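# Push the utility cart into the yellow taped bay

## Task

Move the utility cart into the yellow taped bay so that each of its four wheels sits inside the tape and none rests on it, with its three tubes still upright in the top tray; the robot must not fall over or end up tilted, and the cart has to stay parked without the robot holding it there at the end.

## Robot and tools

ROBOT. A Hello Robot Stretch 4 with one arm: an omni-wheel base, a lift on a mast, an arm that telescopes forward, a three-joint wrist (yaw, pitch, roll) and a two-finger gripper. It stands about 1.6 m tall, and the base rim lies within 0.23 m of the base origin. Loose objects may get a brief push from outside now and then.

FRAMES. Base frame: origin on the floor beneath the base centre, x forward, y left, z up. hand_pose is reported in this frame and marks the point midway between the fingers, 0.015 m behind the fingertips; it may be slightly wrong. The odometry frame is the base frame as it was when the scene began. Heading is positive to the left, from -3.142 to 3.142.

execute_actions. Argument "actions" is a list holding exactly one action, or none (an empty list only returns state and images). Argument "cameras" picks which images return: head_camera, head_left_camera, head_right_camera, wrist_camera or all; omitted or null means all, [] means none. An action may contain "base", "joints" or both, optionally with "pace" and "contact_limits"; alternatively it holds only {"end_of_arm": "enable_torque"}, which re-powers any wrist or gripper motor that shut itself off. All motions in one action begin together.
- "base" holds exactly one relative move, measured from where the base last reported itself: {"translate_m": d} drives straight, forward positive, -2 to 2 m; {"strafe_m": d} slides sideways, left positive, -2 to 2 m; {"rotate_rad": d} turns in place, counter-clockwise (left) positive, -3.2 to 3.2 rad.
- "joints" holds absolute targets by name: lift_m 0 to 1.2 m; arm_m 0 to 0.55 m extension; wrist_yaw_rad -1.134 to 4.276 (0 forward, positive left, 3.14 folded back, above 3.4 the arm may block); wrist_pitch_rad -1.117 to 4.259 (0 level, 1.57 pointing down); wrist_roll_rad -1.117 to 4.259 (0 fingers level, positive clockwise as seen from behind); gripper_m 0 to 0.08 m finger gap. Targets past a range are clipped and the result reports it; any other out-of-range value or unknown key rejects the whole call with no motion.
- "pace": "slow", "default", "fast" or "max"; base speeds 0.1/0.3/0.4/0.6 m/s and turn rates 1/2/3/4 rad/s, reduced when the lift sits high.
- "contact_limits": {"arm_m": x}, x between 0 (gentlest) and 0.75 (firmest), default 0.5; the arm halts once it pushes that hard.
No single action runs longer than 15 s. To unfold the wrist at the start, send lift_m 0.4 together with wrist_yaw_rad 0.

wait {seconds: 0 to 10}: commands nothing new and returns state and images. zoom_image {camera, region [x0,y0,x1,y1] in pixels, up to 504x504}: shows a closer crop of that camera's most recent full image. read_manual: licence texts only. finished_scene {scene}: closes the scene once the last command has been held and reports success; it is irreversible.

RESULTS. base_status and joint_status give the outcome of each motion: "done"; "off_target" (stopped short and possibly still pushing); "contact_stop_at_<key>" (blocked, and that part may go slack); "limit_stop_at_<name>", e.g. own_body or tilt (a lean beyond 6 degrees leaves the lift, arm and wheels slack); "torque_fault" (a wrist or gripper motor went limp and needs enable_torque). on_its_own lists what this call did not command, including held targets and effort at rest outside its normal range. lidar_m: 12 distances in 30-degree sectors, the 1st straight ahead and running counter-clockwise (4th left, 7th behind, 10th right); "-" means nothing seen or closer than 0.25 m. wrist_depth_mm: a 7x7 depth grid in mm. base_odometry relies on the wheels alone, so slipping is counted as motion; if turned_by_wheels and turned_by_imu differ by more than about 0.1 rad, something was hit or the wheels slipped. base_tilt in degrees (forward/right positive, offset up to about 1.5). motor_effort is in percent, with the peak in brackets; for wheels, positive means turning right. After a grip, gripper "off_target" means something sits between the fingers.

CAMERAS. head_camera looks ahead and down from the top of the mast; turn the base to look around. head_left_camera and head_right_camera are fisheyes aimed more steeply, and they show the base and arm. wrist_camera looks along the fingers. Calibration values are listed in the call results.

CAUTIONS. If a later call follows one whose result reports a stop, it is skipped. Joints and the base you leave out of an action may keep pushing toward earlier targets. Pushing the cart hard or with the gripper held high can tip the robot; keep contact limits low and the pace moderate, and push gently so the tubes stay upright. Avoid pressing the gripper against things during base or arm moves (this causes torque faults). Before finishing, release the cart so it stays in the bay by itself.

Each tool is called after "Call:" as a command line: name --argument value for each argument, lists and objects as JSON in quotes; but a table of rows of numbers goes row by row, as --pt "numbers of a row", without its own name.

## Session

Call:
execute_actions --actions '[]'

Scene clock: 0.00 s.
base_odometry: x=+0.000 y=+0.000 heading=+0.000 (m, m, rad; odometry frame)
turned_by_wheels: +0.000 (rad since the last result)
turned_by_imu: +0.000 (rad since the last result)
base_tilt: forward=+0.3 right=+0.2 (deg)
lidar_m: 1.68 1.72 0.80 0.62 0.61 1.88 1.76 2.04 0.64 0.55 0.57 0.75
base_status: not commanded
joint_positions: lift_m=+0.160 arm_m=-0.001 wrist_yaw_rad=+3.100 wrist_pitch_rad=+0.012 wrist_roll_rad=-0.003 gripper_m=+0.040
joint_status: not commanded
motor_effort: lift_m=+19 arm_m=+0 wrist_yaw_rad=+0 wrist_pitch_rad=-8 wrist_roll_rad=+0 gripper_m=+2 wheel_0=+1 wheel_1=+0 wheel_2=+0 (%)
hand_pose: x=-0.0387 y=+0.0962 z=+0.3352 quat_wxyz=(+0.021, -0.006, -0.001, +1.000) (m; base frame)
wrist_depth_mm: - 136 - - - - - / - 123 185 - - - - / - 129 190 - - - - / 137 138 - - - - - / 1618 1921 - 1808 1921 - - / 1042 1098 147 1160 147 1138 1118 / 778 - - 842 - - 798
pictures: head_camera, head_left_camera, head_right_camera, wrist_camera
camera_calibration (this result's frames):
wrist_camera: T_world_to_cam=[[0.0528932, 0.998599, 0.0012711, -0.0953434], [0.0423891, -0.000973499, -0.999101, 0.391177], [-0.9977, 0.0528995, -0.0423812, 0.120988], [0, 0, 0, 1]] pos_world=[0.109171, 0.0891904, 0.396074]
Images, in order (width x height): head_camera 420x560, head_left_camera 420x672, head_right_camera 420x672, wrist_camera 616x392.

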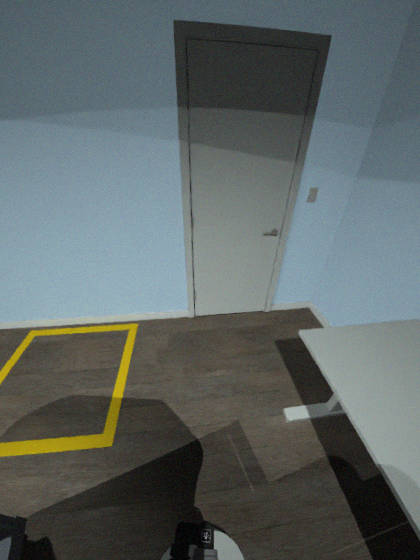

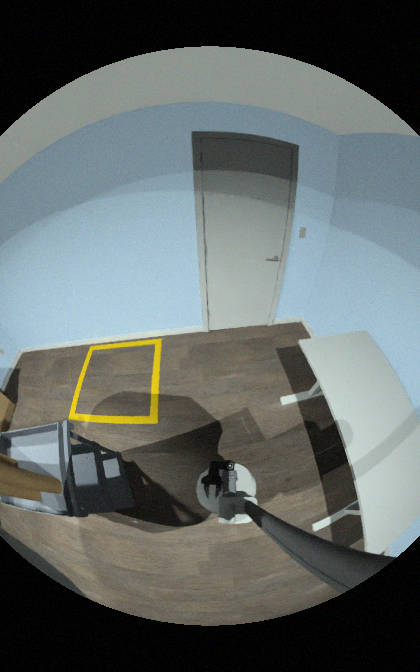

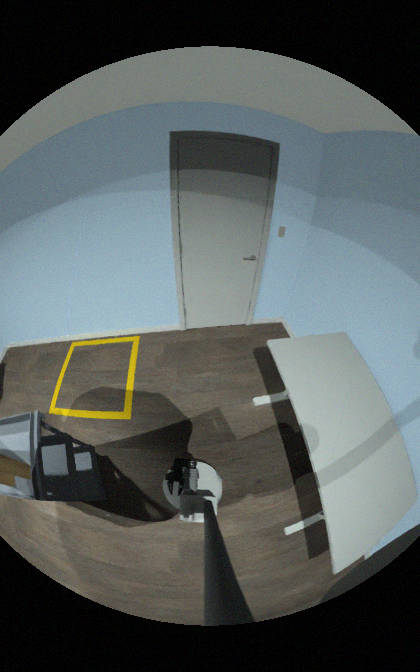

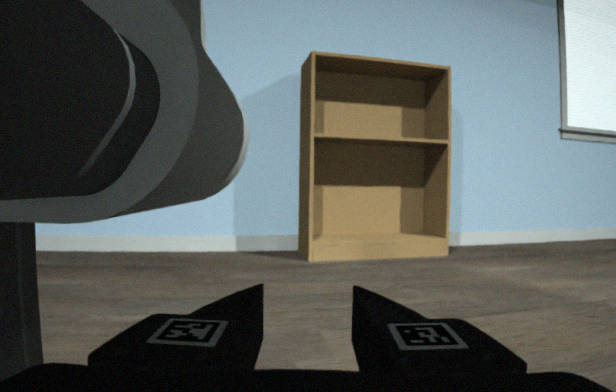

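Call:
execute_actions --actions '[]'

Scene clock: 0.50 s.
base_odometry: x=+0.000 y=+0.000 heading=+0.000 (m, m, rad; odometry frame)
turned_by_wheels: +0.000 (rad since the last result)
turned_by_imu: +0.000 (rad since the last result)
base_tilt: forward=+0.4 right=+0.2 (deg)
lidar_m: 1.67 1.72 0.85 0.62 0.61 1.91 1.74 2.06 0.64 0.56 0.54 0.73
base_status: not commanded
joint_positions: lift_m=+0.160 arm_m=-0.001 wrist_yaw_rad=+3.100 wrist_pitch_rad=+0.012 wrist_roll_rad=-0.003 gripper_m=+0.040
joint_status: not commanded
motor_effort: lift_m=+19 arm_m=+0 wrist_yaw_rad=+0 wrist_pitch_rad=-7 wrist_roll_rad=-1 gripper_m=+3 wheel_0=+1 wheel_1=+0 wheel_2=+0 (%)
hand_pose: x=-0.0387 y=+0.0962 z=+0.3352 quat_wxyz=(+0.021, -0.006, -0.001, +1.000) (m; base frame)
wrist_depth_mm: - 136 - - - - - / - 123 185 - - - - / - 129 190 - - - - / 137 138 - - - - - / 1661 1921 - 1863 1921 - - / 1042 1118 147 1160 147 1160 1098 / 778 - - 842 - - 809
pictures: head_camera, head_left_camera, head_right_camera, wrist_camera
camera_calibration (this result's frames):
wrist_camera: T_world_to_cam=[[0.0528929, 0.998599, 0.00127111, -0.0953433], [0.0423891, -0.000973477, -0.999101, 0.391177], [-0.9977, 0.0528992, -0.0423812, 0.120988], [0, 0, 0, 1]] pos_world=[0.109171, 0.0891904, 0.396074]
Images, in order (width x height): head_camera 420x560, head_left_camera 420x672, head_right_camera 420x672, wrist_camera 616x392.

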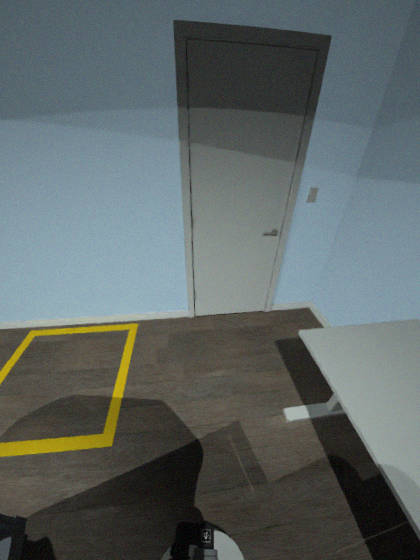

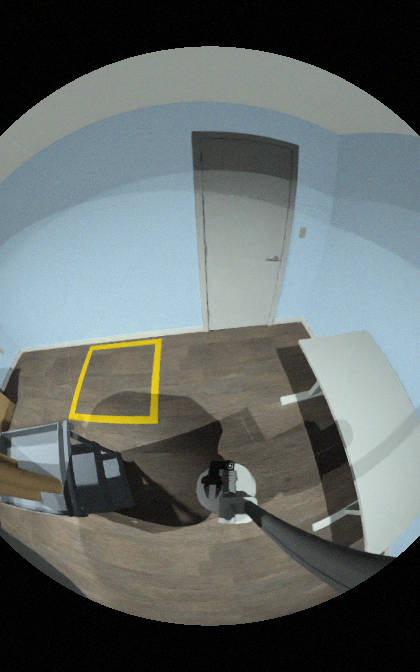

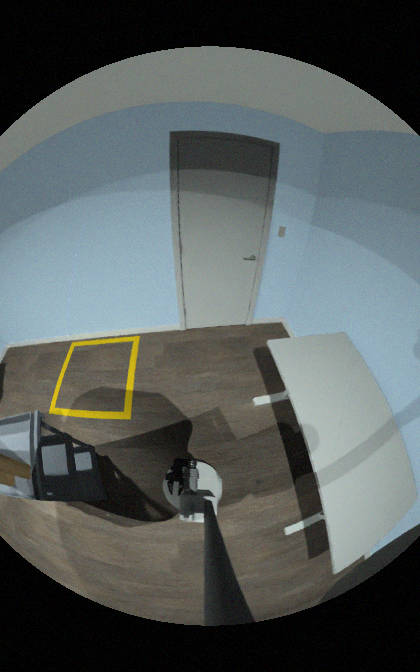

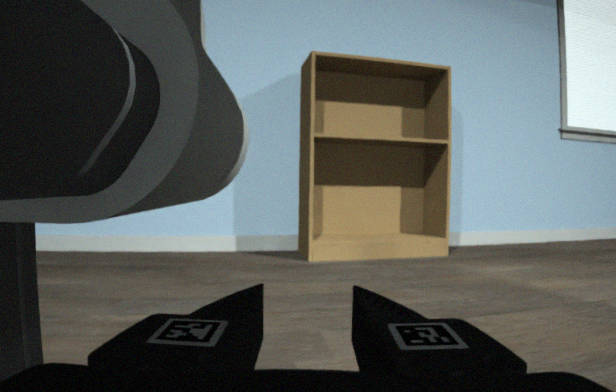

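Call:
zoom_image --camera "head_camera" --region '[0, 300, 210, 560]'

Call:
zoom_image --camera "head_left_camera" --region '[0, 320, 240, 560]'

Region (0, 300, 210, 560) of head_camera's 420x560 image, scaled by 1.938, with more detail than that image has; it fills the left 407 columns of this view, and the rest is white.

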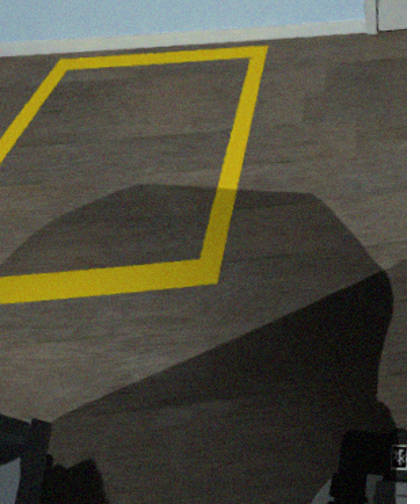

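Region (0, 320, 240, 560) of head_left_camera's 420x672 image, scaled by 2.100, with more detail than that image has.

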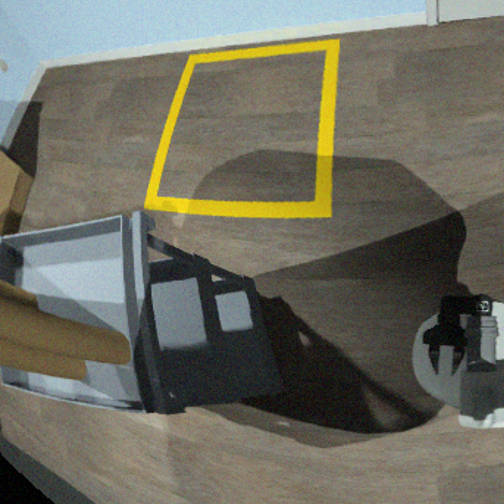

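Call:
execute_actions --actions '[{"base": {"rotate_rad": 1.745}, "joints": {"lift_m": 0.4, "wrist_yaw_rad": 0, "gripper_m": 0.075}, "pace": "fast"}]'

Scene clock: 8.30 s.
base_odometry: x=+0.000 y=+0.000 heading=+1.744 (m, m, rad; odometry frame)
turned_by_wheels: +1.744 (rad since the last result)
turned_by_imu: +1.719 (rad since the last result)
base_tilt: forward=+0.3 right=+0.1 (deg)
lidar_m: 0.60 2.82 1.75 1.77 0.85 0.60 0.58 0.61 0.89 1.67 1.78 0.71
base_status: done
joint_positions: lift_m=+0.400 arm_m=-0.001 wrist_yaw_rad=+0.000 wrist_pitch_rad=+0.012 wrist_roll_rad=-0.003 gripper_m=+0.075
joint_status: all done
motor_effort: lift_m=+22(24) arm_m=+0(0) wrist_yaw_rad=-1(6) wrist_pitch_rad=-7(7) wrist_roll_rad=+1(2) gripper_m=+3(5) wheel_0=-4(12) wheel_1=-3(9) wheel_2=-2(12) (%)
hand_pose: x=+0.3828 y=-0.0873 z=+0.5753 quat_wxyz=(+1.000, -0.001, +0.006, +0.000) (m; base frame)
wrist_depth_mm: - - 449 477 500 539 - / - - 544 549 530 - - / - - - - - - - / - - - - - - - / - - 473 504 539 - - / 1756 445 452 508 517 1756 1756 / - - 931 1008 143 - -
pictures: head_camera, head_left_camera, head_right_camera, wrist_camera
camera_calibration (this result's frames):
wrist_camera: T_world_to_cam=[[-0.0108006, -0.999941, 0.00127246, -0.0848145], [-0.0423988, -0.000813434, -0.9991, 0.645451], [0.999042, -0.0108448, -0.0423875, -0.208511], [0, 0, 0, 1]] pos_world=[0.234762, -0.0865458, 0.63614]
Images, in order (width x height): head_camera 420x560, head_left_camera 420x672, head_right_camera 420x672, wrist_camera 616x392.

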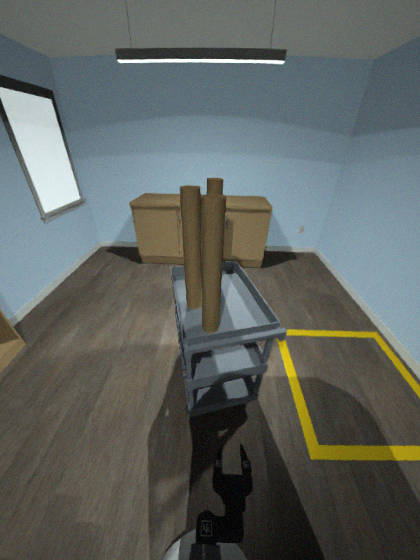

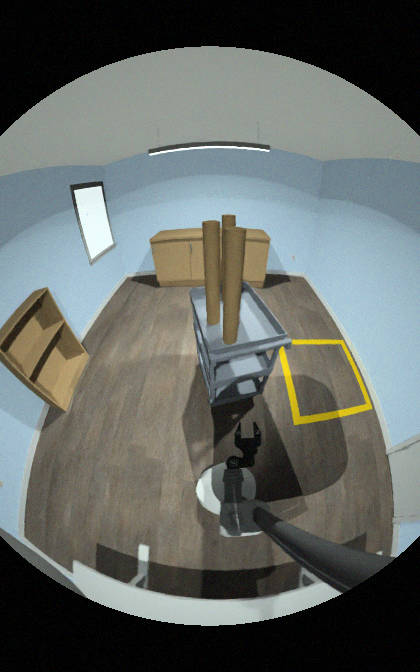

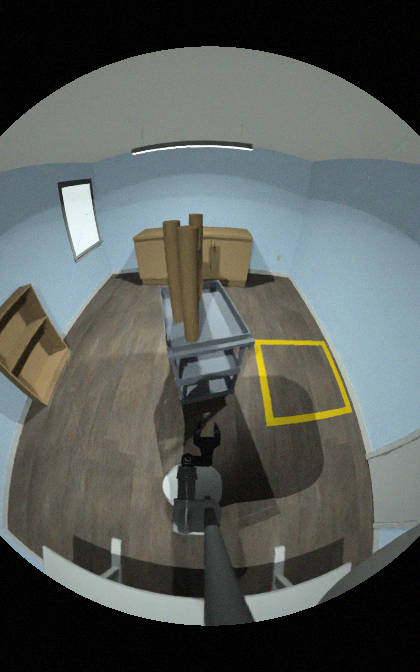

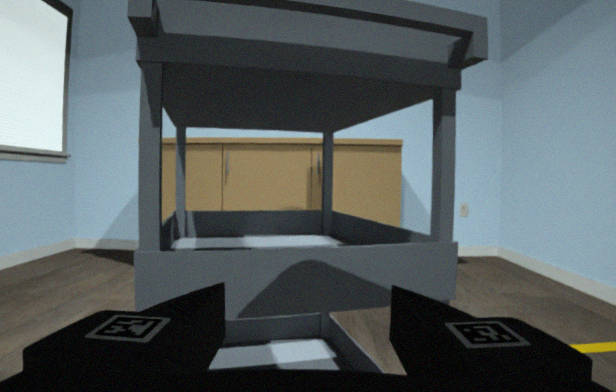

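Call:
zoom_image --camera "head_camera" --region '[150, 250, 420, 500]'

Call:
zoom_image --camera "wrist_camera" --region '[112, 0, 616, 392]'

Region (150, 250, 420, 500) of head_camera's 420x560 image, scaled by 1.867, with more detail than that image has; it fills the top 467 rows of this view, and the rest is white.

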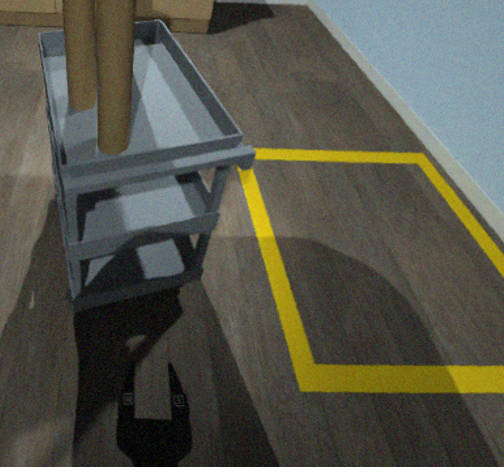

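Region (112, 0, 616, 392) of wrist_camera's 616x392 image, scaled by 1.000.

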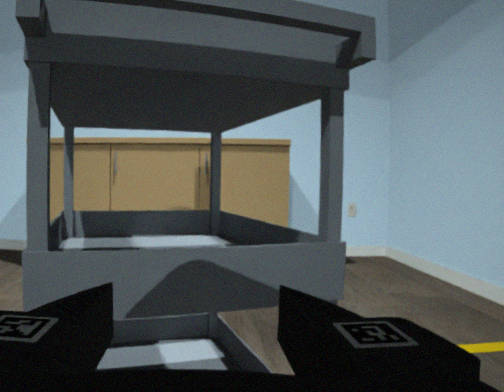

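Call:
zoom_image --camera "head_camera" --region '[260, 300, 420, 480]'

Call:
zoom_image --camera "head_camera" --region '[160, 250, 300, 430]'

Region (260, 300, 420, 480) of head_camera's 420x560 image, scaled by 2.800, with more detail than that image has.

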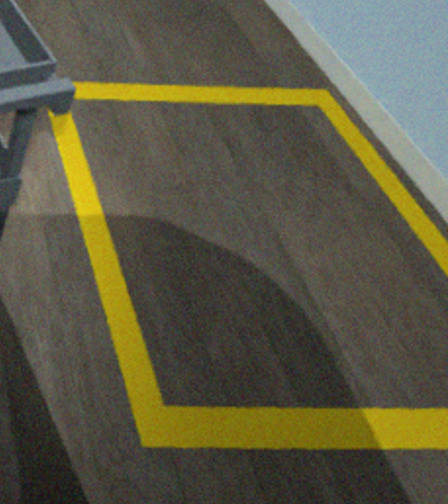

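Region (160, 250, 300, 430) of head_camera's 420x560 image, scaled by 2.800, with more detail than that image has.

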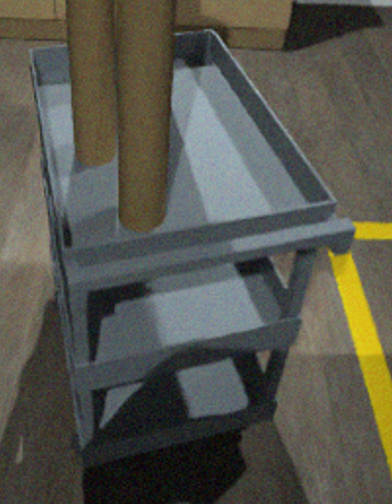

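Call:
execute_actions --actions '[{"base": {"strafe_m": -0.215}, "joints": {"lift_m": 0.15}, "pace": "fast"}]' --cameras '["head_camera", "wrist_camera"]'

Scene clock: 13.93 s.
base_odometry: x=+0.212 y=+0.037 heading=+1.744 (m, m, rad; odometry frame)
turned_by_wheels: +0.000 (rad since the last result)
turned_by_imu: -0.002 (rad since the last result)
base_tilt: forward=+0.3 right=+0.2 (deg)
lidar_m: 0.65 0.65 1.98 1.97 0.85 0.58 0.56 0.62 1.53 1.45 1.57 2.14
base_status: done
joint_positions: lift_m=+0.150 arm_m=-0.001 wrist_yaw_rad=+0.000 wrist_pitch_rad=+0.012 wrist_roll_rad=-0.003 gripper_m=+0.075
joint_status: all done
motor_effort: lift_m=+14(20) arm_m=+0(0) wrist_yaw_rad=+0(1) wrist_pitch_rad=-7(7) wrist_roll_rad=+0(0) gripper_m=+4(3) wheel_0=+1(15) wheel_1=+2(15) wheel_2=+0(1) (%)
hand_pose: x=+0.3828 y=-0.0874 z=+0.3259 quat_wxyz=(+1.000, -0.001, +0.006, +0.000) (m; base frame)
wrist_depth_mm: - 976 946 - - - - / 452 477 512 544 - - - / 640 654 661 - - - - / - - - - - - - / 1708 991 1078 1499 - - 1808 / 469 488 525 564 946 1078 1060 / - - 525 750 143 - -
pictures: head_camera, wrist_camera
camera_calibration (this result's frames):
wrist_camera: T_world_to_cam=[[-0.0111176, -0.999937, 0.00127237, -0.0844433], [-0.0423875, -0.000800034, -0.999101, 0.396315], [0.999039, -0.0111615, -0.0423759, -0.219084], [0, 0, 0, 1]] pos_world=[0.234734, -0.0865662, 0.386782]
Images, in order (width x height): head_camera 420x560, wrist_camera 616x392.

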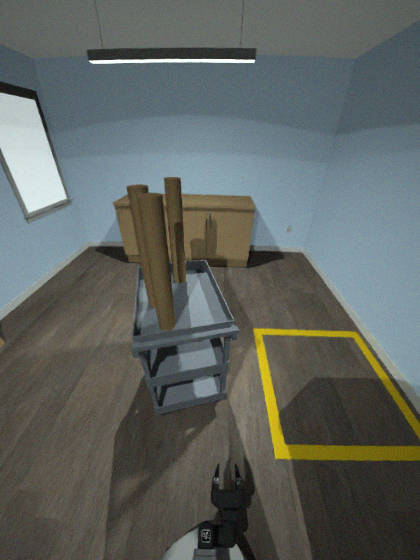

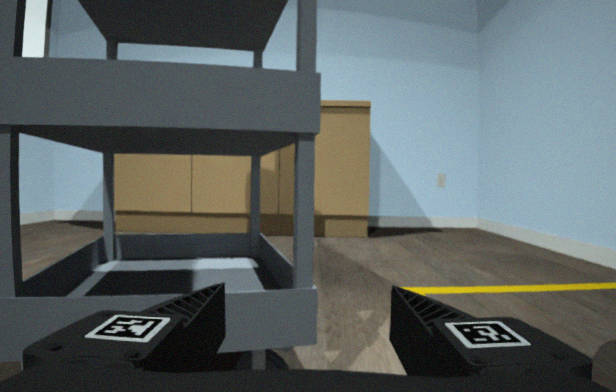

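Call:
zoom_image --camera "wrist_camera" --region '[200, 100, 420, 392]'

Region (200, 100, 420, 392) of wrist_camera's 616x392 image, scaled by 1.726; it fills the left 380 columns of this view, and the rest is white.

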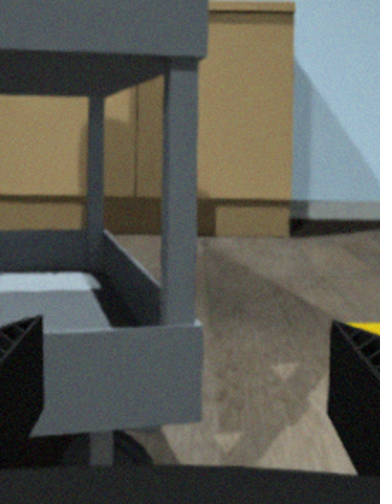

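Call:
execute_actions --actions '[{"base": {"translate_m": 0.38}, "joints": {"arm_m": 0.015}, "pace": "fast"}]' --cameras '["head_camera", "wrist_camera"]'

Scene clock: 16.77 s.
base_odometry: x=+0.146 y=+0.411 heading=+1.745 (m, m, rad; odometry frame)
turned_by_wheels: +0.001 (rad since the last result)
turned_by_imu: -0.002 (rad since the last result)
base_tilt: forward=+0.4 right=+0.3 (deg)
lidar_m: 0.29 0.28 0.35 1.89 2.34 0.99 0.96 0.99 1.52 1.48 1.58 0.38
base_status: done
joint_positions: lift_m=+0.150 arm_m=+0.014 wrist_yaw_rad=+0.000 wrist_pitch_rad=+0.012 wrist_roll_rad=-0.003 gripper_m=+0.075
joint_status: all done
motor_effort: lift_m=+14(14) arm_m=+8(9) wrist_yaw_rad=+0(1) wrist_pitch_rad=-7(7) wrist_roll_rad=-1(1) gripper_m=+4(3) wheel_0=+3(11) wheel_1=+3(10) wheel_2=+0(14) (%)
hand_pose: x=+0.3972 y=-0.0874 z=+0.3259 quat_wxyz=(+1.000, -0.001, +0.006, +0.000) (m; base frame)
wrist_depth_mm: 170 173 172 162 - - - / 257 263 267 164 - - - / 647 654 661 166 - - - / - - - 167 - - - / 1708 1808 1464 168 - - 1808 / 634 661 394 169 931 1078 1078 / - - 384 170 143 - -
pictures: head_camera, wrist_camera
camera_calibration (this result's frames):
wrist_camera: T_world_to_cam=[[-0.0111294, -0.999937, 0.00127216, -0.084281], [-0.0423859, -0.000799338, -0.999101, 0.396917], [0.999039, -0.0111734, -0.0423743, -0.233461], [0, 0, 0, 1]] pos_world=[0.249122, -0.086567, 0.386775]
Images, in order (width x height): head_camera 420x560, wrist_camera 616x392.

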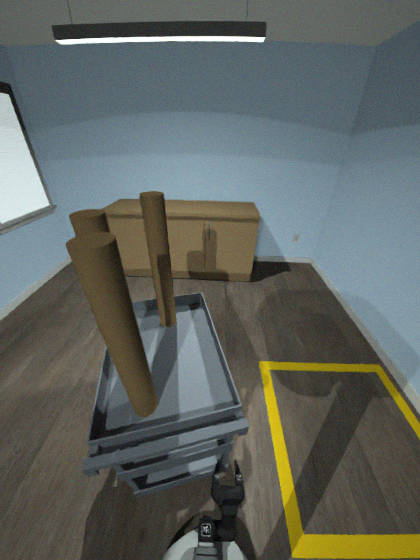

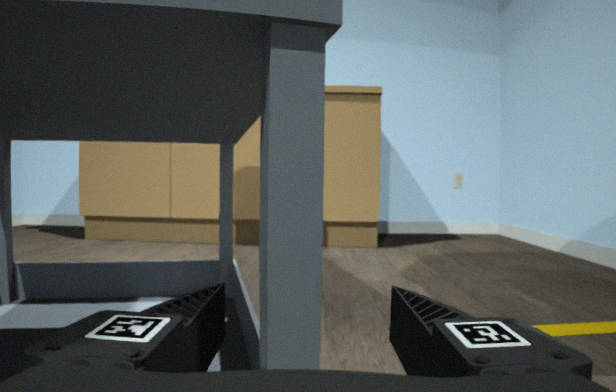

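Call:
execute_actions --actions '[{"joints": {"arm_m": 0.068, "gripper_m": 0.052}, "pace": "default"}]' --cameras '["wrist_camera"]'

Scene clock: 18.17 s.
base_odometry: x=+0.146 y=+0.411 heading=+1.745 (m, m, rad; odometry frame)
turned_by_wheels: +0.000 (rad since the last result)
turned_by_imu: -0.001 (rad since the last result)
base_tilt: forward=+0.3 right=+0.2 (deg)
lidar_m: 0.28 0.29 0.34 1.89 2.30 0.98 0.94 1.00 1.53 1.49 1.56 0.36
base_status: not commanded
joint_positions: lift_m=+0.150 arm_m=+0.067 wrist_yaw_rad=+0.000 wrist_pitch_rad=+0.012 wrist_roll_rad=-0.003 gripper_m=+0.052
joint_status: all done
motor_effort: lift_m=+15(15) arm_m=+8(7) wrist_yaw_rad=-1(1) wrist_pitch_rad=-8(8) wrist_roll_rad=+1(0) gripper_m=-1(4) wheel_0=+3(3) wheel_1=+3(3) wheel_2=+0(0) (%)
hand_pose: x=+0.4502 y=-0.0874 z=+0.3259 quat_wxyz=(+1.000, -0.001, +0.006, +0.000) (m; base frame)
wrist_depth_mm: 171 174 166 112 - - - / 259 265 240 113 - - - / - - 517 113 - - - / - - - 114 - - - / 1708 1808 691 115 - - 1808 / 609 640 128 116 153 1078 1060 / - - 116 116 138 - 768
pictures: wrist_camera
camera_calibration (this result's frames):
wrist_camera: T_world_to_cam=[[-0.0110619, -0.999938, 0.00127245, -0.0837076], [-0.0423855, -0.000802495, -0.999101, 0.399162], [0.99904, -0.0111059, -0.042374, -0.286383], [0, 0, 0, 1]] pos_world=[0.302101, -0.0865626, 0.386775]
Images, in order (width x height): wrist_camera 616x392.

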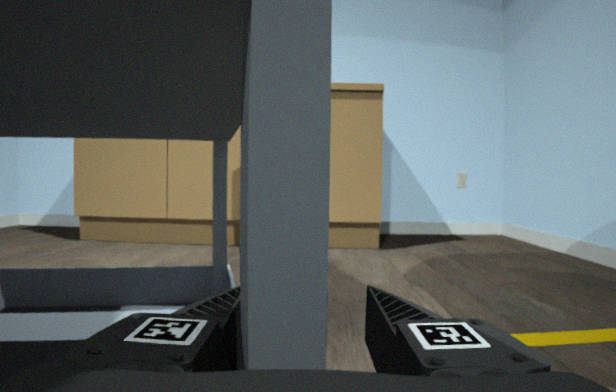

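Call:
execute_actions --actions '[{"joints": {"gripper_m": 0.022}}]' --cameras '["head_camera", "wrist_camera"]'

Scene clock: 19.23 s.
base_odometry: x=+0.146 y=+0.411 heading=+1.745 (m, m, rad; odometry frame)
turned_by_wheels: +0.000 (rad since the last result)
turned_by_imu: +0.000 (rad since the last result)
base_tilt: forward=+0.3 right=+0.2 (deg)
lidar_m: 0.26 0.28 0.34 1.92 2.34 0.99 0.94 1.01 1.51 1.49 1.52 0.34
base_status: not commanded
joint_positions: lift_m=+0.150 arm_m=+0.067 wrist_yaw_rad=+0.002 wrist_pitch_rad=+0.012 wrist_roll_rad=-0.002 gripper_m=+0.029
joint_status: gripper_m off_target (ended at +0.029, target +0.022)
on_its_own: gripper_m is held at +0.024, not at your +0.022, by its contact guard: the fingers met something
motor_effort: lift_m=+14(14) arm_m=+7(8) wrist_yaw_rad=-6(22) wrist_pitch_rad=-7(7) wrist_roll_rad=-1(1) gripper_m=-32(34) wheel_0=+3(3) wheel_1=+3(3) wheel_2=+0(0) (%)
hand_pose: x=+0.4505 y=-0.0869 z=+0.3259 quat_wxyz=(+1.000, -0.001, +0.006, +0.001) (m; base frame)
wrist_depth_mm: 171 174 173 110 - - - / 257 264 271 111 - - - / - - 661 112 - - - / - - - 113 - - - / 1756 1808 1863 113 - - 1863 / 603 634 137 114 148 1078 1042 / 452 - - 115 - 778 768
pictures: head_camera, wrist_camera
camera_calibration (this result's frames):
wrist_camera: T_world_to_cam=[[-0.00893322, -0.99996, 0.000686742, -0.0840197], [-0.0423101, -0.000308174, -0.999104, 0.399202], [0.999065, -0.00895427, -0.0423057, -0.286535], [0, 0, 0, 1]] pos_world=[0.302407, -0.086459, 0.38678]
Images, in order (width x height): head_camera 420x560, wrist_camera 616x392.

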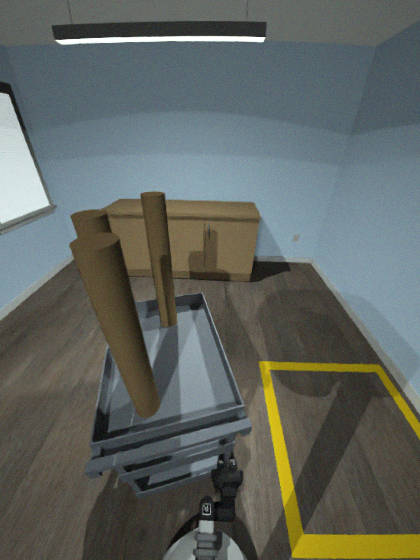

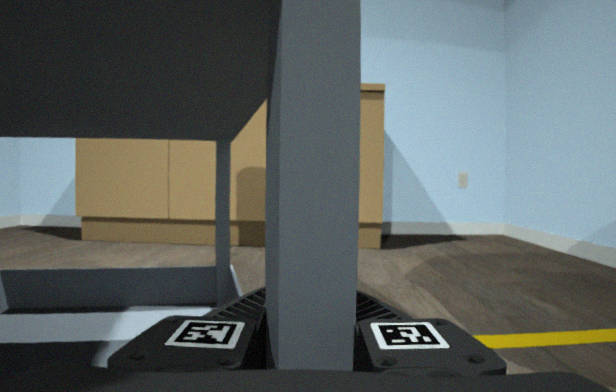

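Call:
zoom_image --camera "head_camera" --region '[240, 340, 420, 560]'

Region (240, 340, 420, 560) of head_camera's 420x560 image, scaled by 2.291, with more detail than that image has; it fills the left 412 columns of this view, and the rest is white.

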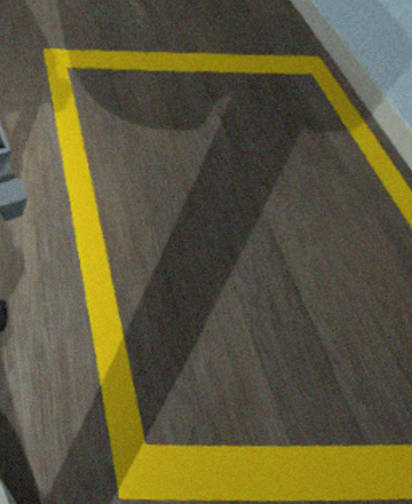

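Call:
execute_actions --actions '[{"base": {"strafe_m": -0.42}, "joints": {"arm_m": 0.297, "gripper_m": 0.028}, "pace": "slow"}]' --cameras '["head_camera", "head_left_camera", "wrist_camera"]'

Scene clock: 27.10 s.
base_odometry: x=+0.559 y=+0.484 heading=+1.746 (m, m, rad; odometry frame)
turned_by_wheels: +0.001 (rad since the last result)
turned_by_imu: +0.002 (rad since the last result)
base_tilt: forward=+0.3 right=+0.1 (deg)
lidar_m: 0.42 0.37 2.41 2.32 1.36 1.02 0.96 1.50 1.12 1.07 1.10 1.57
base_status: done
joint_positions: lift_m=+0.150 arm_m=+0.296 wrist_yaw_rad=+0.004 wrist_pitch_rad=+0.011 wrist_roll_rad=-0.002 gripper_m=+0.033
joint_status: gripper_m off_target (ended at +0.033, target +0.028); the others done
motor_effort: lift_m=+14(14) arm_m=+7(11) wrist_yaw_rad=-13(31) wrist_pitch_rad=-3(7) wrist_roll_rad=+2(1) gripper_m=-33(33) wheel_0=+8(18) wheel_1=-3(7) wheel_2=+5(7) (%)
hand_pose: x=+0.6797 y=-0.0865 z=+0.3263 quat_wxyz=(+1.000, -0.001, +0.005, +0.002) (m; base frame)
wrist_depth_mm: 172 175 173 107 - - 1430 / 259 264 1756 108 - - 1464 / 1756 1808 1808 109 - - 1464 / 1808 1808 1808 109 - - 1464 / 1756 1808 1808 110 - 1808 1430 / 549 580 133 110 134 1078 1078 / 459 - - 111 - - 768
pictures: head_camera, head_left_camera, wrist_camera
camera_calibration (this result's frames):
wrist_camera: T_world_to_cam=[[-0.00676875, -0.999976, 0.0011401, -0.0831322], [-0.0407225, -0.000863534, -0.99917, 0.408134], [0.999148, -0.00680956, -0.0407157, -0.515974], [0, 0, 0, 1]] pos_world=[0.531591, -0.0862914, 0.386882]
Images, in order (width x height): head_camera 420x560, head_left_camera 420x672, wrist_camera 616x392.

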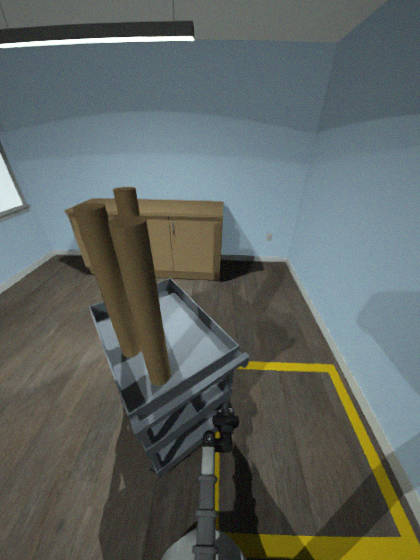

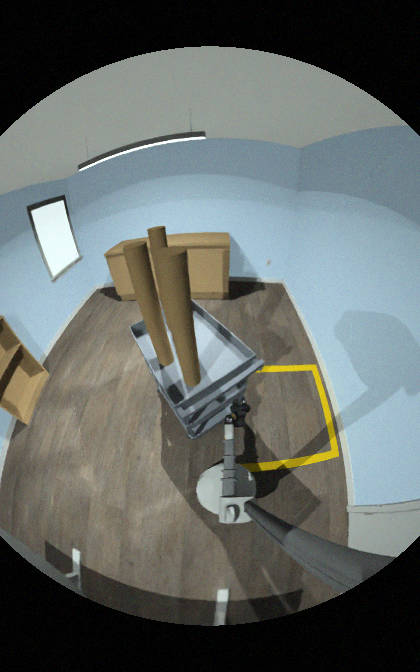

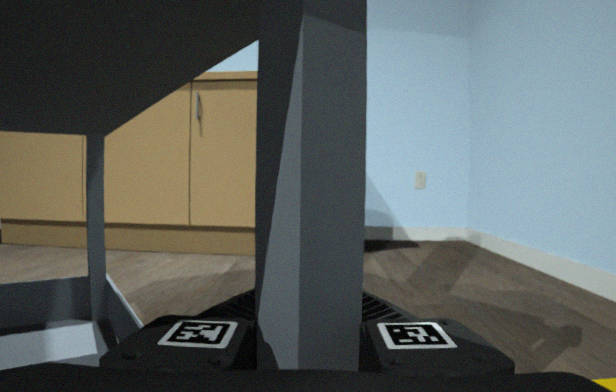

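Call:
zoom_image --camera "head_camera" --region '[70, 260, 420, 560]'

Region (70, 260, 420, 560) of head_camera's 420x560 image, scaled by 1.440, with more detail than that image has; it fills the top 432 rows of this view, and the rest is white.

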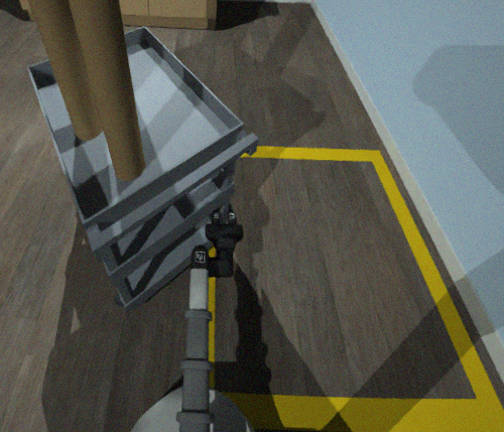

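Call:
execute_actions --actions '[{"base": {"strafe_m": -0.86}, "joints": {"arm_m": 0.257, "gripper_m": 0.030}, "pace": "default"}]' --cameras '["head_camera", "head_left_camera", "wrist_camera"]'

Scene clock: 33.07 s.
base_odometry: x=+1.406 y=+0.635 heading=+1.746 (m, m, rad; odometry frame)
turned_by_wheels: +0.000 (rad since the last result)
turned_by_imu: +0.009 (rad since the last result)
base_tilt: forward=+0.3 right=+0.2 (deg)
lidar_m: 0.32 0.27 3.32 3.15 1.37 1.20 0.80 0.30 0.25 0.25 0.25 0.32
base_status: done
joint_positions: lift_m=+0.150 arm_m=+0.258 wrist_yaw_rad=+0.001 wrist_pitch_rad=+0.011 wrist_roll_rad=-0.002 gripper_m=+0.034
joint_status: gripper_m off_target (ended at +0.034, target +0.030); the others done
motor_effort: lift_m=+15(14) arm_m=-6(11) wrist_yaw_rad=-4(36) wrist_pitch_rad=-3(3) wrist_roll_rad=-1(0) gripper_m=-25(32) wheel_0=+5(23) wheel_1=-1(9) wheel_2=+2(9) (%)
hand_pose: x=+0.6418 y=-0.0871 z=+0.3262 quat_wxyz=(+1.000, -0.001, +0.005, +0.001) (m; base frame)
wrist_depth_mm: 173 175 174 108 676 353 - / 260 298 - 109 683 359 251 / 1808 1808 - 110 683 359 253 / 1808 1808 - 111 676 359 253 / 1537 1863 1863 112 676 355 251 / 517 1042 132 113 135 324 248 / 421 - - 114 - - -
pictures: head_camera, head_left_camera, wrist_camera
camera_calibration (this result's frames):
wrist_camera: T_world_to_cam=[[-0.00975341, -0.999952, 0.00124219, -0.0821401], [-0.0408841, -0.000842432, -0.999164, 0.406656], [0.999116, -0.00979604, -0.0408739, -0.478284], [0, 0, 0, 1]] pos_world=[0.493686, -0.0864788, 0.386868]
Images, in order (width x height): head_camera 420x560, head_left_camera 420x672, wrist_camera 616x392.

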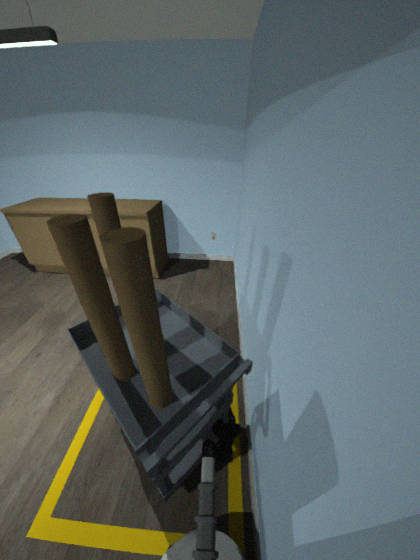

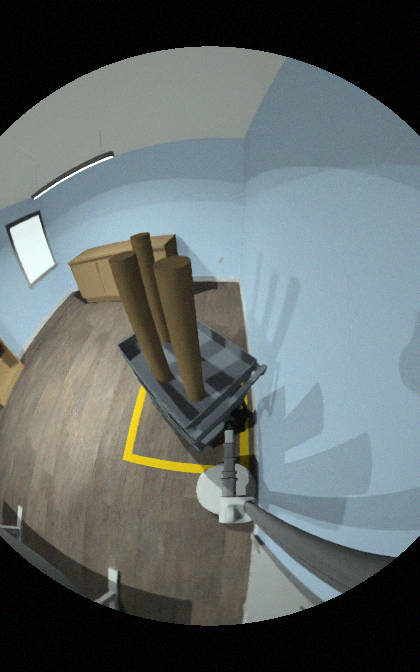

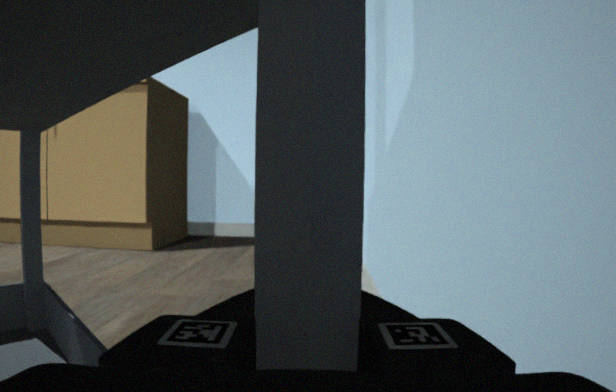

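Call:
zoom_image --camera "head_camera" --region '[0, 280, 300, 560]'

Call:
zoom_image --camera "head_left_camera" --region '[90, 320, 310, 540]'

Region (0, 280, 300, 560) of head_camera's 420x560 image, scaled by 1.680, with more detail than that image has; it fills the top 470 rows of this view, and the rest is white.

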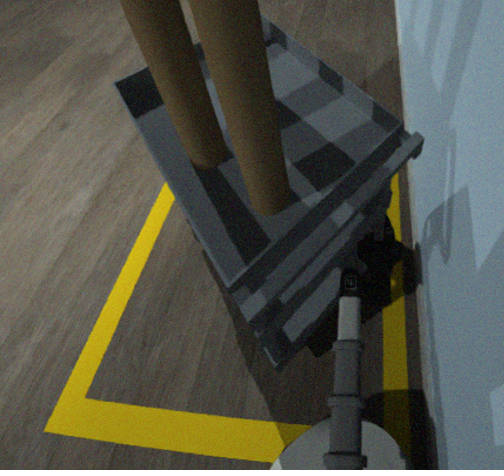

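Region (90, 320, 310, 540) of head_left_camera's 420x672 image, scaled by 2.291, with more detail than that image has.

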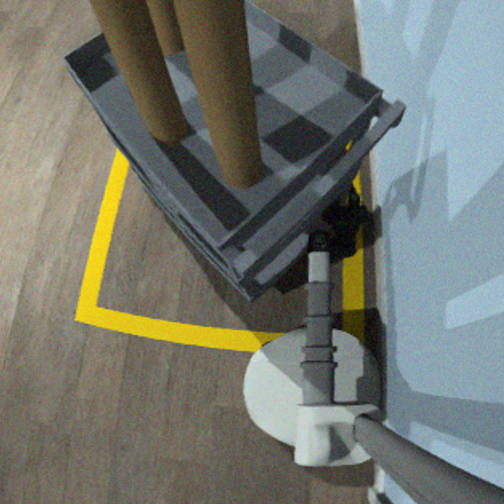

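Call:
execute_actions --actions '[{"base": {"strafe_m": 0.10}, "pace": "default"}]' --cameras '["head_camera", "head_left_camera", "head_right_camera"]'

Scene clock: 35.87 s.
base_odometry: x=+1.308 y=+0.618 heading=+1.745 (m, m, rad; odometry frame)
turned_by_wheels: -0.001 (rad since the last result)
turned_by_imu: -0.003 (rad since the last result)
base_tilt: forward=+0.3 right=+0.1 (deg)
lidar_m: 0.32 0.26 3.17 3.08 1.36 1.17 1.13 0.45 0.34 0.30 0.34 0.45
base_status: done
joint_positions: lift_m=+0.150 arm_m=+0.258 wrist_yaw_rad=-0.004 wrist_pitch_rad=+0.011 wrist_roll_rad=-0.002 gripper_m=+0.034
joint_status: not commanded
motor_effort: lift_m=+14(14) arm_m=-6(7) wrist_yaw_rad=+11(28) wrist_pitch_rad=-3(4) wrist_roll_rad=-1(1) gripper_m=-25(24) wheel_0=-9(22) wheel_1=-1(9) wheel_2=-2(4) (%)
hand_pose: x=+0.6414 y=-0.0883 z=+0.3262 quat_wxyz=(+1.000, -0.001, +0.006, -0.002) (m; base frame)
wrist_depth_mm: 172 175 174 108 1008 544 384 / 260 300 - 109 1025 549 389 / 1808 1808 - 110 1025 559 392 / 1808 1756 - 111 1025 554 392 / 1366 1808 1863 112 1008 549 389 / 512 1042 132 113 135 500 384 / 442 - - 114 - - 377
pictures: head_camera, head_left_camera, head_right_camera
Images, in order (width x height): head_camera 420x560, head_left_camera 420x672, head_right_camera 420x672.

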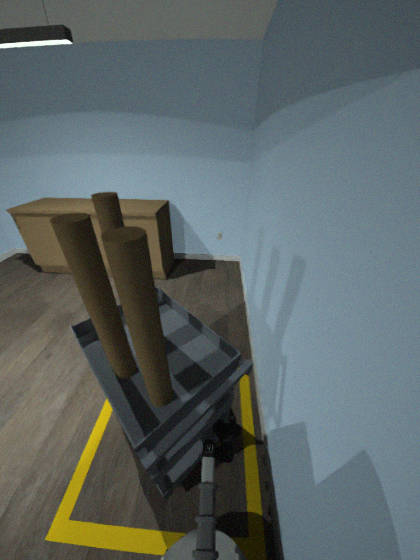

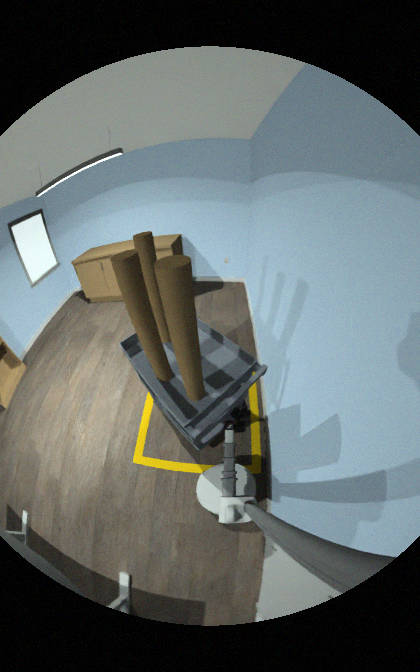

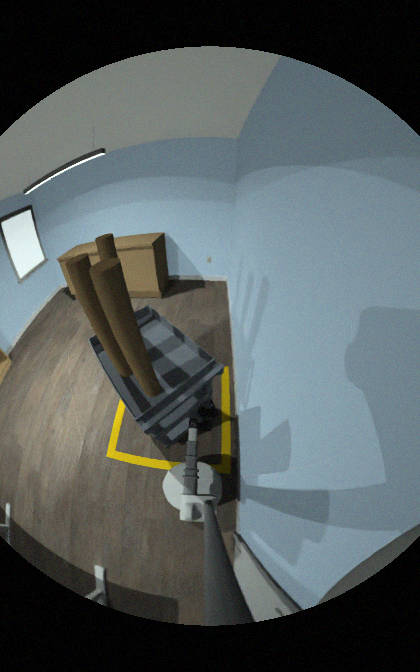

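Call:
zoom_image --camera "head_camera" --region '[0, 280, 300, 560]'

Call:
zoom_image --camera "head_right_camera" --region '[80, 300, 280, 500]'

Region (0, 280, 300, 560) of head_camera's 420x560 image, scaled by 1.680, with more detail than that image has; it fills the top 470 rows of this view, and the rest is white.

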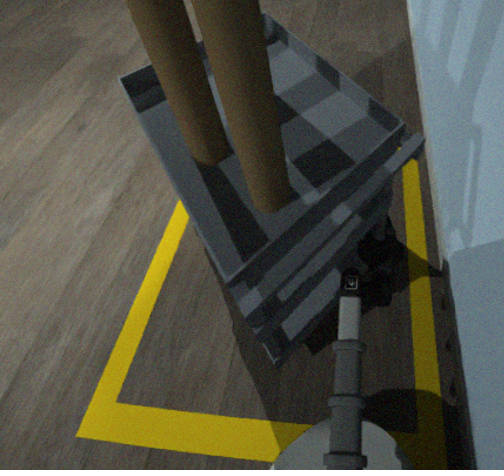

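Region (80, 300, 280, 500) of head_right_camera's 420x672 image, scaled by 2.520, with more detail than that image has.

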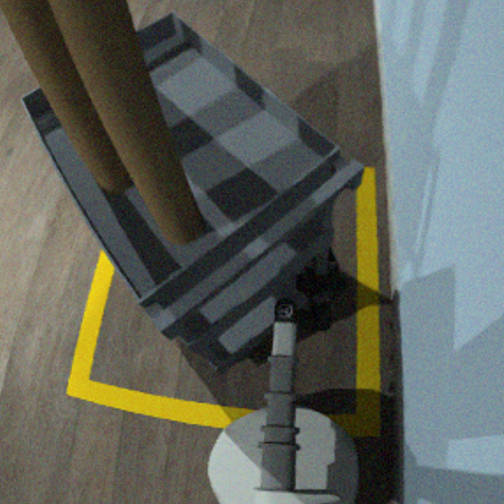

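Call:
execute_actions --actions '[{"joints": {"gripper_m": 0.065, "arm_m": 0.14}, "pace": "default"}]' --cameras '["head_camera", "head_left_camera", "head_right_camera", "wrist_camera"]'

Scene clock: 38.60 s.
base_odometry: x=+1.308 y=+0.618 heading=+1.746 (m, m, rad; odometry frame)
turned_by_wheels: +0.000 (rad since the last result)
turned_by_imu: -0.001 (rad since the last result)
base_tilt: forward=+0.3 right=+0.2 (deg)
lidar_m: 0.33 0.26 3.19 3.07 1.35 1.16 1.11 0.47 0.34 0.31 0.33 0.45
base_status: not commanded
joint_positions: lift_m=+0.150 arm_m=+0.141 wrist_yaw_rad=+0.000 wrist_pitch_rad=+0.012 wrist_roll_rad=-0.003 gripper_m=+0.065
joint_status: all done
motor_effort: lift_m=+14(14) arm_m=-8(10) wrist_yaw_rad=+0(11) wrist_pitch_rad=-7(7) wrist_roll_rad=-1(1) gripper_m=+4(25) wheel_0=-6(9) wheel_1=-1(1) wheel_2=-2(2) (%)
hand_pose: x=+0.5250 y=-0.0874 z=+0.3259 quat_wxyz=(+1.000, -0.001, +0.006, +0.000) (m; base frame)
wrist_depth_mm: 173 176 178 200 1229 554 389 / 262 268 273 223 1255 564 394 / 615 1921 - 225 1229 564 397 / - 1921 - 228 1229 564 394 / 1464 1808 1921 229 1205 559 394 / 597 559 158 232 159 469 387 / - - 146 235 132 - -
pictures: head_camera, head_left_camera, head_right_camera, wrist_camera
camera_calibration (this result's frames):
wrist_camera: T_world_to_cam=[[-0.0112222, -0.999936, 0.00127102, -0.0828293], [-0.0423112, -0.000795105, -0.999104, 0.402309], [0.999041, -0.0112659, -0.0422996, -0.361172], [0, 0, 0, 1]] pos_world=[0.376919, -0.086573, 0.386776]
Images, in order (width x height): head_camera 420x560, head_left_camera 420x672, head_right_camera 420x672, wrist_camera 616x392.

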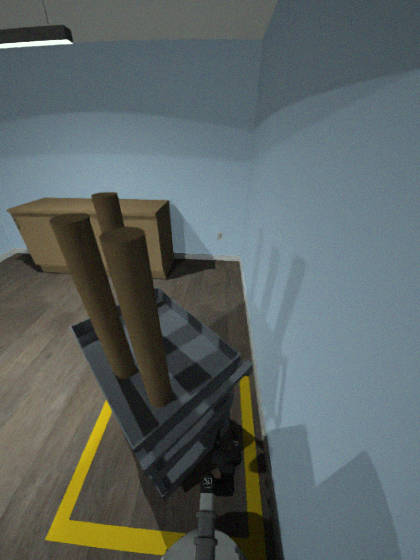

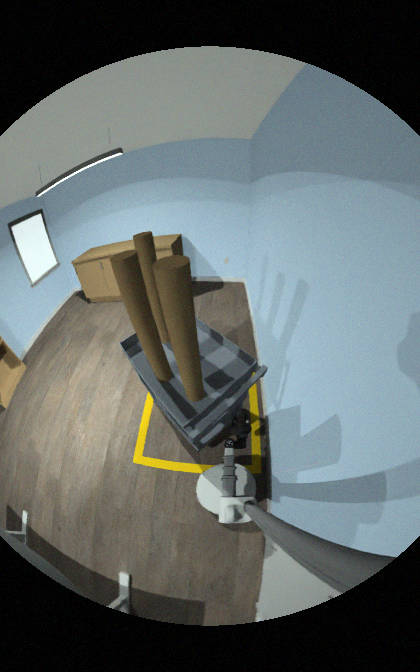

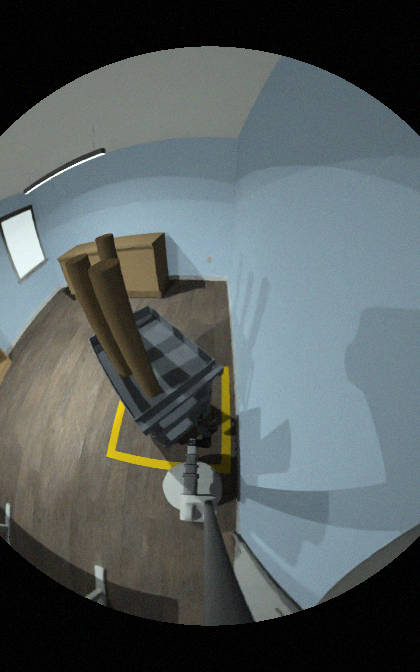

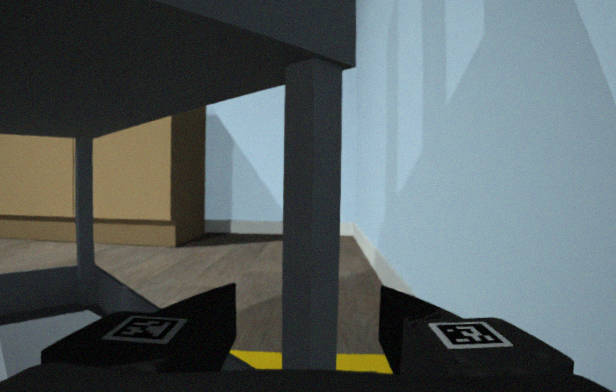

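Call:
zoom_image --camera "head_camera" --region '[0, 280, 300, 560]'

Call:
zoom_image --camera "head_left_camera" --region '[90, 300, 310, 520]'

Region (0, 280, 300, 560) of head_camera's 420x560 image, scaled by 1.680, with more detail than that image has; it fills the top 470 rows of this view, and the rest is white.

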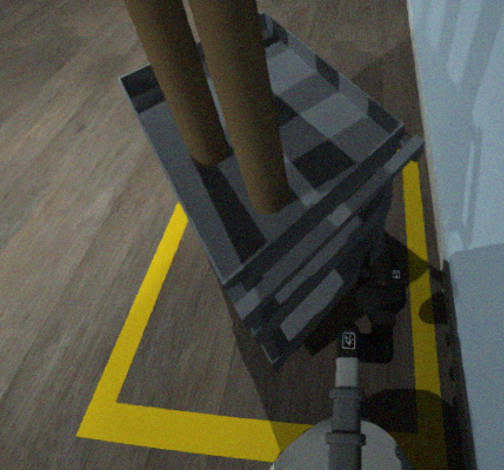

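Region (90, 300, 310, 520) of head_left_camera's 420x672 image, scaled by 2.291, with more detail than that image has.

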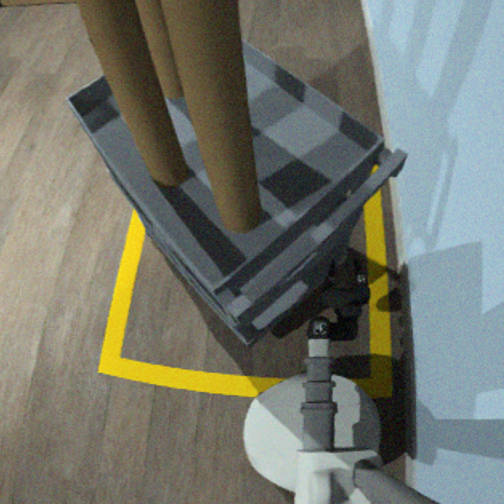

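Call:
finished_scene --scene 2

The scene is finished: the task was done.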